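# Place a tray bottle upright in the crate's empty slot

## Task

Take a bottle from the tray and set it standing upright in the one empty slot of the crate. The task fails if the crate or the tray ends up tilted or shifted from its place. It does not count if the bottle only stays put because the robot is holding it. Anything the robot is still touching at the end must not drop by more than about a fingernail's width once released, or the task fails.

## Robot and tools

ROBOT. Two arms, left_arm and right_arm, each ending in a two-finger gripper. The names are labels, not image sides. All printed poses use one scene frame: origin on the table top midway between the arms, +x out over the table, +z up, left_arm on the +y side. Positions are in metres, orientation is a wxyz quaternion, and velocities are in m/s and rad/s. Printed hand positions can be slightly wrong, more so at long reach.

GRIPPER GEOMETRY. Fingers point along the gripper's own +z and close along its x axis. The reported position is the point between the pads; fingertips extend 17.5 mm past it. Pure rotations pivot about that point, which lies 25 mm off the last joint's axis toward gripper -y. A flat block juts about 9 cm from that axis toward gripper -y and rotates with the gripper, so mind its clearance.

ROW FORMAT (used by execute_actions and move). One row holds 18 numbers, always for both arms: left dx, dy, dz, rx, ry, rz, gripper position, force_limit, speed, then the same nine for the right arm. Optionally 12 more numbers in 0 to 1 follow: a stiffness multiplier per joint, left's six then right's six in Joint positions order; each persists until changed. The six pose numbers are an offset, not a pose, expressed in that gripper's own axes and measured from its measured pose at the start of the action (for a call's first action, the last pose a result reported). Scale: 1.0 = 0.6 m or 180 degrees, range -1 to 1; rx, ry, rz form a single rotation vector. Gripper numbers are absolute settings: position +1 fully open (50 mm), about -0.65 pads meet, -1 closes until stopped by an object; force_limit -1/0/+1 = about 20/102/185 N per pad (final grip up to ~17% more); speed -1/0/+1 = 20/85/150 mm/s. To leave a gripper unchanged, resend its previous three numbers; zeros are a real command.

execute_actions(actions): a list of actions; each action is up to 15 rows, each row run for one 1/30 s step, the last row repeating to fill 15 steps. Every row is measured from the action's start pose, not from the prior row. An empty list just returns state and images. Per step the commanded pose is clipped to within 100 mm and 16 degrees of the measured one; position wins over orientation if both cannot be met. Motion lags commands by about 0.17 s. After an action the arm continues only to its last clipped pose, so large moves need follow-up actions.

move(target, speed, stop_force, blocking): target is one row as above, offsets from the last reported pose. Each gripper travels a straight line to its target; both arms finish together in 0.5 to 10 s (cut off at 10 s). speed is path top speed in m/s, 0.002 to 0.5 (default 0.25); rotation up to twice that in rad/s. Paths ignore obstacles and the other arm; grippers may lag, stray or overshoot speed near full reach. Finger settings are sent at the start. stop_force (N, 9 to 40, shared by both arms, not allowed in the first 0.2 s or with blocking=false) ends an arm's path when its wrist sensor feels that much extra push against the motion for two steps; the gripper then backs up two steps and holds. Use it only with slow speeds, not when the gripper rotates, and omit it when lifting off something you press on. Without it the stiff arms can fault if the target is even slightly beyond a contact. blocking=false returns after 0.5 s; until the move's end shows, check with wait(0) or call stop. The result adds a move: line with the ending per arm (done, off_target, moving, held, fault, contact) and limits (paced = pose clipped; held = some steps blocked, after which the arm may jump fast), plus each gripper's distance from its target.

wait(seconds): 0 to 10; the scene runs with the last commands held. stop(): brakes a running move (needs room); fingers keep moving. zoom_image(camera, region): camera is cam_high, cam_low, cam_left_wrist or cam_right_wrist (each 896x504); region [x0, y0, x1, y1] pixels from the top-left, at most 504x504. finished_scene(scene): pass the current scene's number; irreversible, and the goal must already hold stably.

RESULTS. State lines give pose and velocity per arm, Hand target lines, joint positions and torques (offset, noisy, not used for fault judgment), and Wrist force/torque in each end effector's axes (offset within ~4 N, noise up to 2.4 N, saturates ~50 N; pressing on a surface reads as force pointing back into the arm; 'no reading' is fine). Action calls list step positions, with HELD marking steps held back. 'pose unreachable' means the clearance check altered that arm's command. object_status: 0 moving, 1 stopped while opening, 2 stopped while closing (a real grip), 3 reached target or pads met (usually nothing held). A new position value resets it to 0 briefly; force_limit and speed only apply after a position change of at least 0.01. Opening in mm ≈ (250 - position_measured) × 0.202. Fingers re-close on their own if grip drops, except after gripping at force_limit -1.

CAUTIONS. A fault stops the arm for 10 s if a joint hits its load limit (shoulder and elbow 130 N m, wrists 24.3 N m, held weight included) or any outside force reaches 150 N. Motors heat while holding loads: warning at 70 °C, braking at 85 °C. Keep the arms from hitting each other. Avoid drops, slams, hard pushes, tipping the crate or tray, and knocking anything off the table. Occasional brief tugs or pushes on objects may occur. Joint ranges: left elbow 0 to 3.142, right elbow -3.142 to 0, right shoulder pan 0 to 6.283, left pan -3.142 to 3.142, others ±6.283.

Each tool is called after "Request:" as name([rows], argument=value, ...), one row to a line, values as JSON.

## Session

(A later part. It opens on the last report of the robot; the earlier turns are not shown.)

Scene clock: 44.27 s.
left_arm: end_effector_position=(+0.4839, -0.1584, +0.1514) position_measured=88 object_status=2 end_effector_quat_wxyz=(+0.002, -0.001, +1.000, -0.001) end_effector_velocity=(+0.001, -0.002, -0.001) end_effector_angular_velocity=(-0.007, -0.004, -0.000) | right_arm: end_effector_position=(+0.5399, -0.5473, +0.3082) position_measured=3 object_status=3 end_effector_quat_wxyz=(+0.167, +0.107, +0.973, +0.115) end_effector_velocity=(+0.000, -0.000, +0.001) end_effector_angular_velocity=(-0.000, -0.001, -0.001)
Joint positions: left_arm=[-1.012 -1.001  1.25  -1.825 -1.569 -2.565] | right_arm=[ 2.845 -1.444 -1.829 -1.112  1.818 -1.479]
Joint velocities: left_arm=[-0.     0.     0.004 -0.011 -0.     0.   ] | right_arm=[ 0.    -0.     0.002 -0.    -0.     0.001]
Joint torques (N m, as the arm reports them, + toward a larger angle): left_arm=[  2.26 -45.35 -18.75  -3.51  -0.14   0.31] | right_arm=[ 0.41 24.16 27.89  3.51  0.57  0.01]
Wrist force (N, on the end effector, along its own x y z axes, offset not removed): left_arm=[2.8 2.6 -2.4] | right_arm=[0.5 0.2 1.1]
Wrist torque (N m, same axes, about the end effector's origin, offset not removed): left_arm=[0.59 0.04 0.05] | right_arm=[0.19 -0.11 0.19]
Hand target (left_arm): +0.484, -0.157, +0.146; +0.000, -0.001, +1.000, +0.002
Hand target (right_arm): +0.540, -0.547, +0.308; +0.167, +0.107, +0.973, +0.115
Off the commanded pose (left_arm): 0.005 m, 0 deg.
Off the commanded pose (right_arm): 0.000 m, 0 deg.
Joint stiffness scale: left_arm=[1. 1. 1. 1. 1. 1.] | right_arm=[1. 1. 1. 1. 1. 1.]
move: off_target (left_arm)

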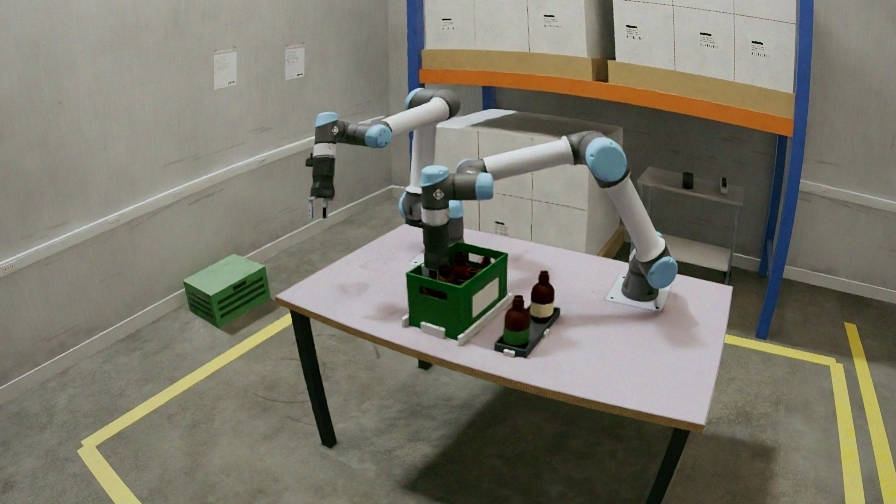

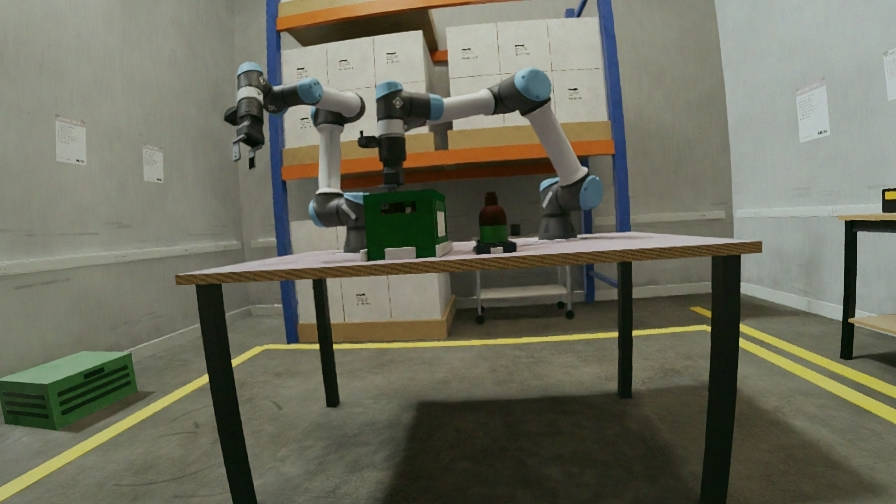

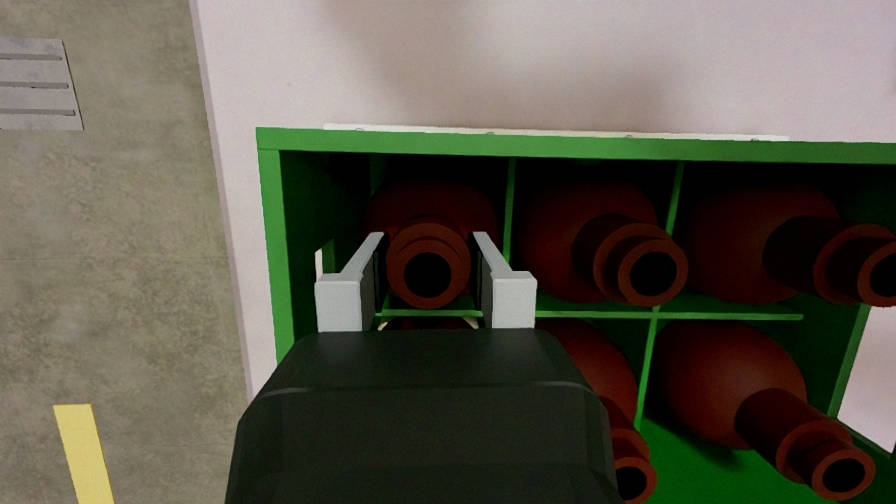

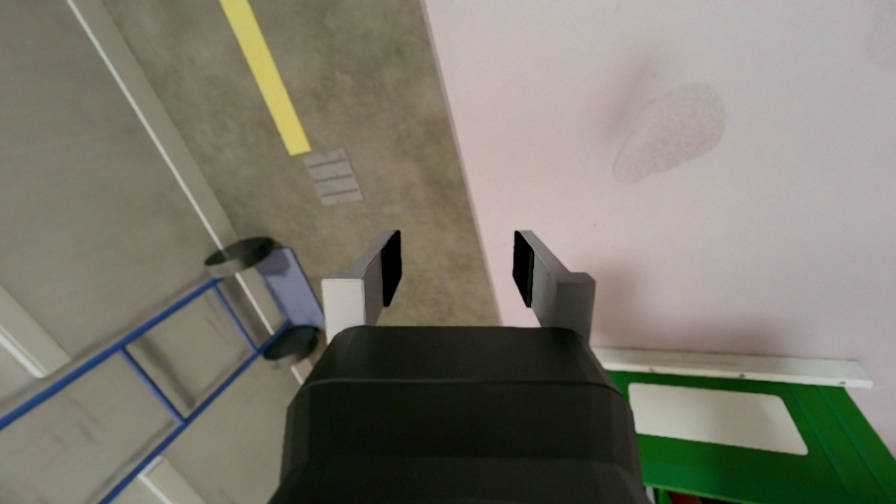

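Request:
move(target=[0,0,0,0,0,0,0.8,-0.5,0,0,0,0,0,0,0,1,0,0])

Request:
move(target=[0,0,-0.1,0,0,0,0.8,-0.5,0,0,0,0,0,0,0,1,0,0])

Request:
finished_scene(scene=1)

Scene clock: 47.47 s.
left_arm: end_effector_position=(+0.4840, -0.1585, +0.1513) position_measured=32 object_status=3 end_effector_quat_wxyz=(+0.002, -0.001, +1.000, -0.002) end_effector_velocity=(+0.000, +0.000, -0.000) end_effector_angular_velocity=(+0.001, -0.001, +0.000) | right_arm: end_effector_position=(+0.5399, -0.5473, +0.3082) position_measured=3 object_status=3 end_effector_quat_wxyz=(+0.167, +0.107, +0.973, +0.115) end_effector_velocity=(+0.001, -0.000, +0.002) end_effector_angular_velocity=(-0.000, -0.003, +0.000)
Joint positions: left_arm=[-1.012 -1.001  1.251 -1.826 -1.569 -2.565] | right_arm=[ 2.845 -1.444 -1.829 -1.112  1.818 -1.479]
Joint velocities: left_arm=[ 0.    -0.     0.    -0.     0.001  0.   ] | right_arm=[ 0.     0.     0.003 -0.     0.    -0.   ]
Joint torques (N m, as the arm reports them, + toward a larger angle): left_arm=[  1.6  -48.91 -23.24  -2.61   0.14   0.  ] | right_arm=[ 0.59 24.08 28.42  3.55  0.54 -0.03]
Wrist force (N, on the end effector, along its own x y z axes, offset not removed): left_arm=[0.4 3.2 -0.8] | right_arm=[0.8 0.0 0.5]
Wrist torque (N m, same axes, about the end effector's origin, offset not removed): left_arm=[0.55 0.13 0.03] | right_arm=[0.22 -0.16 0.21]
Hand target (left_arm): +0.484, -0.158, +0.151; +0.002, -0.001, +1.000, -0.001
Hand target (right_arm): +0.540, -0.547, +0.308; +0.167, +0.107, +0.973, +0.115
Off the commanded pose (left_arm): 0.000 m, 0 deg.
Off the commanded pose (right_arm): 0.000 m, 0 deg.
Joint stiffness scale: left_arm=[1. 1. 1. 1. 1. 1.] | right_arm=[1. 1. 1. 1. 1. 1.]
move: done

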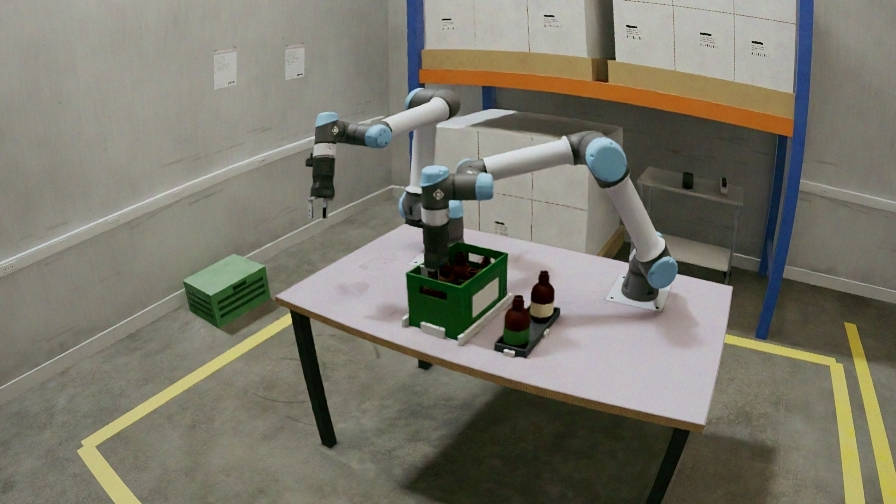

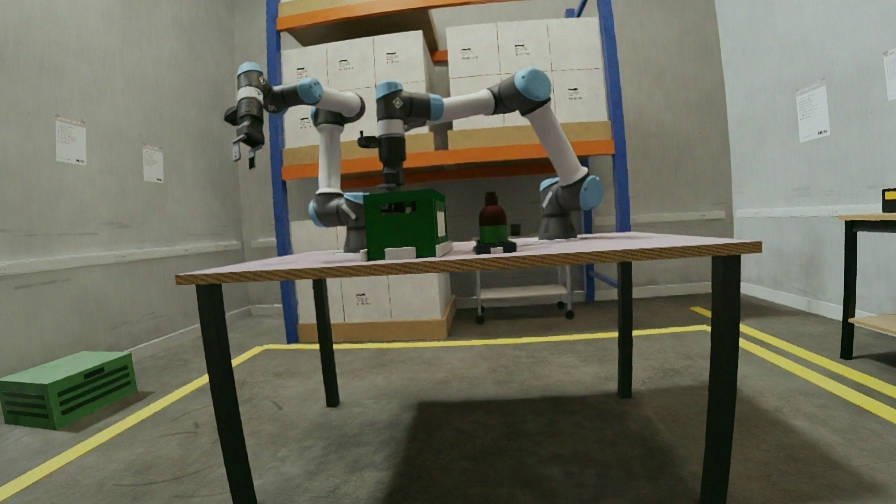

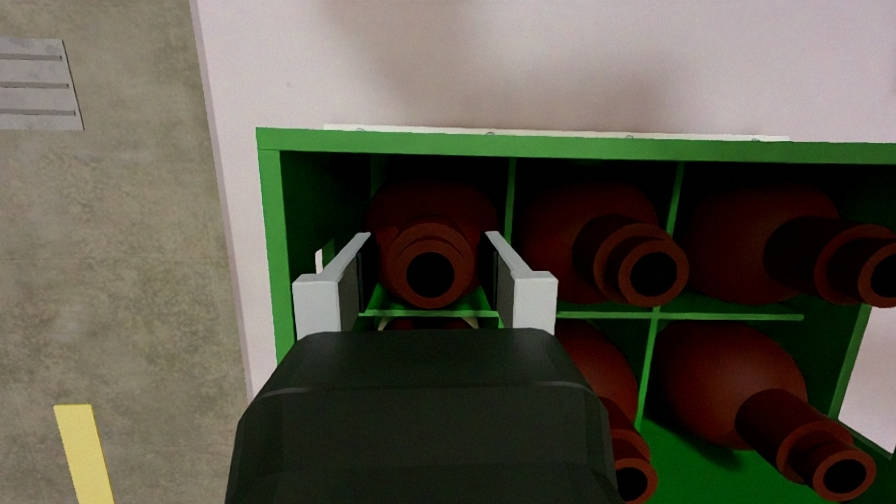

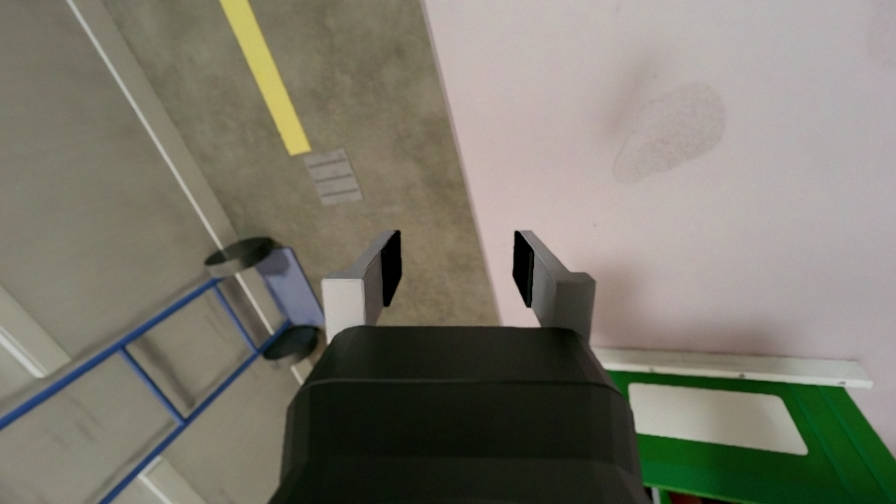

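Scene clock: 48.50 s.
left_arm: end_effector_position=(+0.4833, -0.1574, +0.2103) position_measured=32 object_status=3 end_effector_quat_wxyz=(+0.002, -0.001, +1.000, -0.001) end_effector_velocity=(-0.001, +0.000, -0.001) end_effector_angular_velocity=(+0.003, +0.004, -0.000) | right_arm: end_effector_position=(+0.5399, -0.5473, +0.3082) position_measured=3 object_status=3 end_effector_quat_wxyz=(+0.167, +0.107, +0.973, +0.115) end_effector_velocity=(-0.000, +0.000, -0.000) end_effector_angular_velocity=(+0.000, +0.001, -0.001)
Joint positions: left_arm=[-1.012 -1.03   1.144 -1.688 -1.569 -2.565] | right_arm=[ 2.845 -1.444 -1.829 -1.112  1.818 -1.479]
Joint velocities: left_arm=[-0.     0.001 -0.001  0.005 -0.002 -0.   ] | right_arm=[ 0.    -0.    -0.001  0.     0.     0.001]
Joint torques (N m, as the arm reports them, + toward a larger angle): left_arm=[  0.24 -45.47 -28.12  -2.76   0.07  -0.08] | right_arm=[ 0.43 24.05 28.07  3.58  0.55 -0.07]
Wrist force (N, on the end effector, along its own x y z axes, offset not removed): left_arm=[-0.3 3.2 1.3] | right_arm=[0.6 -0.2 0.6]
Wrist torque (N m, same axes, about the end effector's origin, offset not removed): left_arm=[0.67 0.21 0.03] | right_arm=[0.19 -0.17 0.15]
Hand target (left_arm): +0.484, -0.158, +0.211; +0.002, -0.001, +1.000, -0.002
Hand target (right_arm): +0.540, -0.547, +0.308; +0.167, +0.107, +0.973, +0.115
Off the commanded pose (left_arm): 0.001 m, 0 deg.
Off the commanded pose (right_arm): 0.000 m, 0 deg.
Joint stiffness scale: left_arm=[1. 1. 1. 1. 1. 1.] | right_arm=[1. 1. 1. 1. 1. 1.]
move: done

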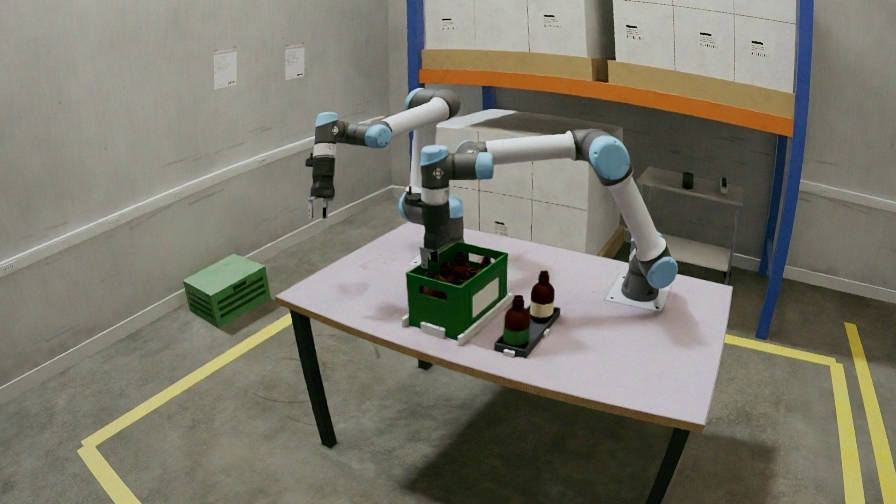

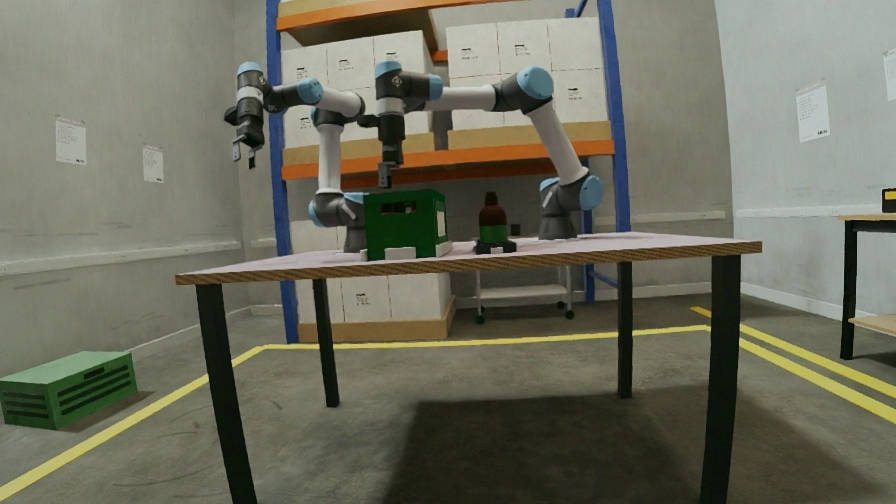

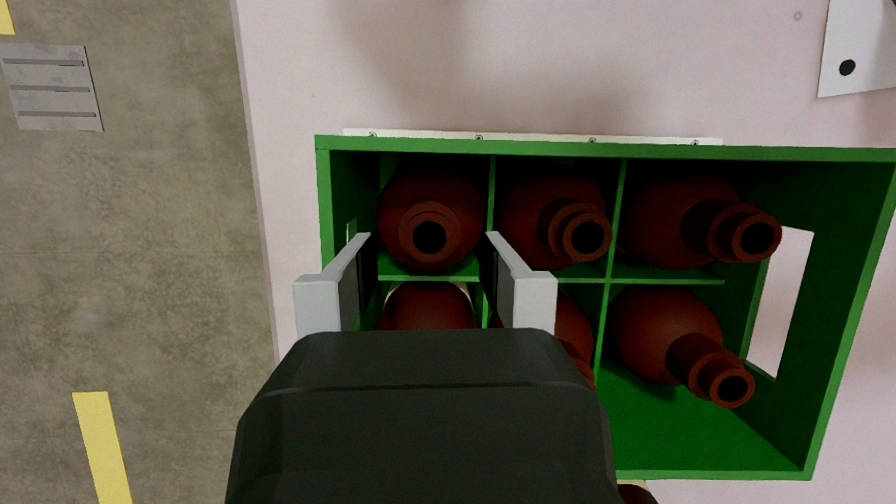

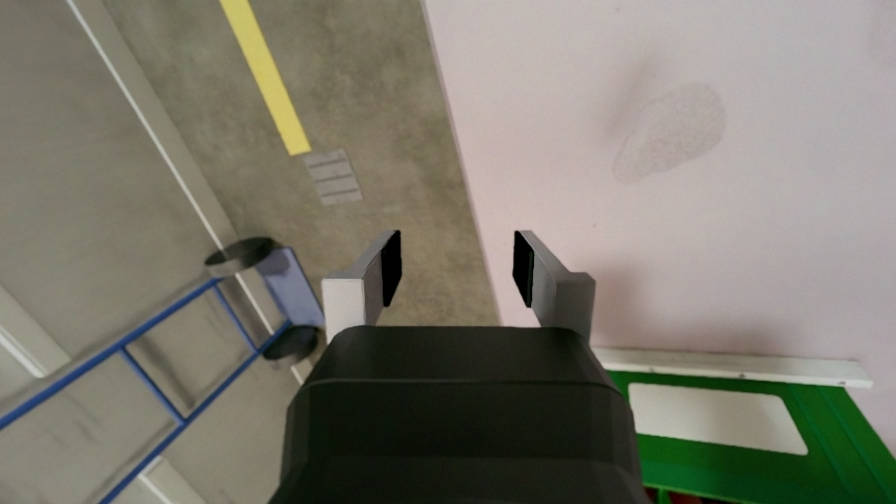

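The scene is finished: the task was done.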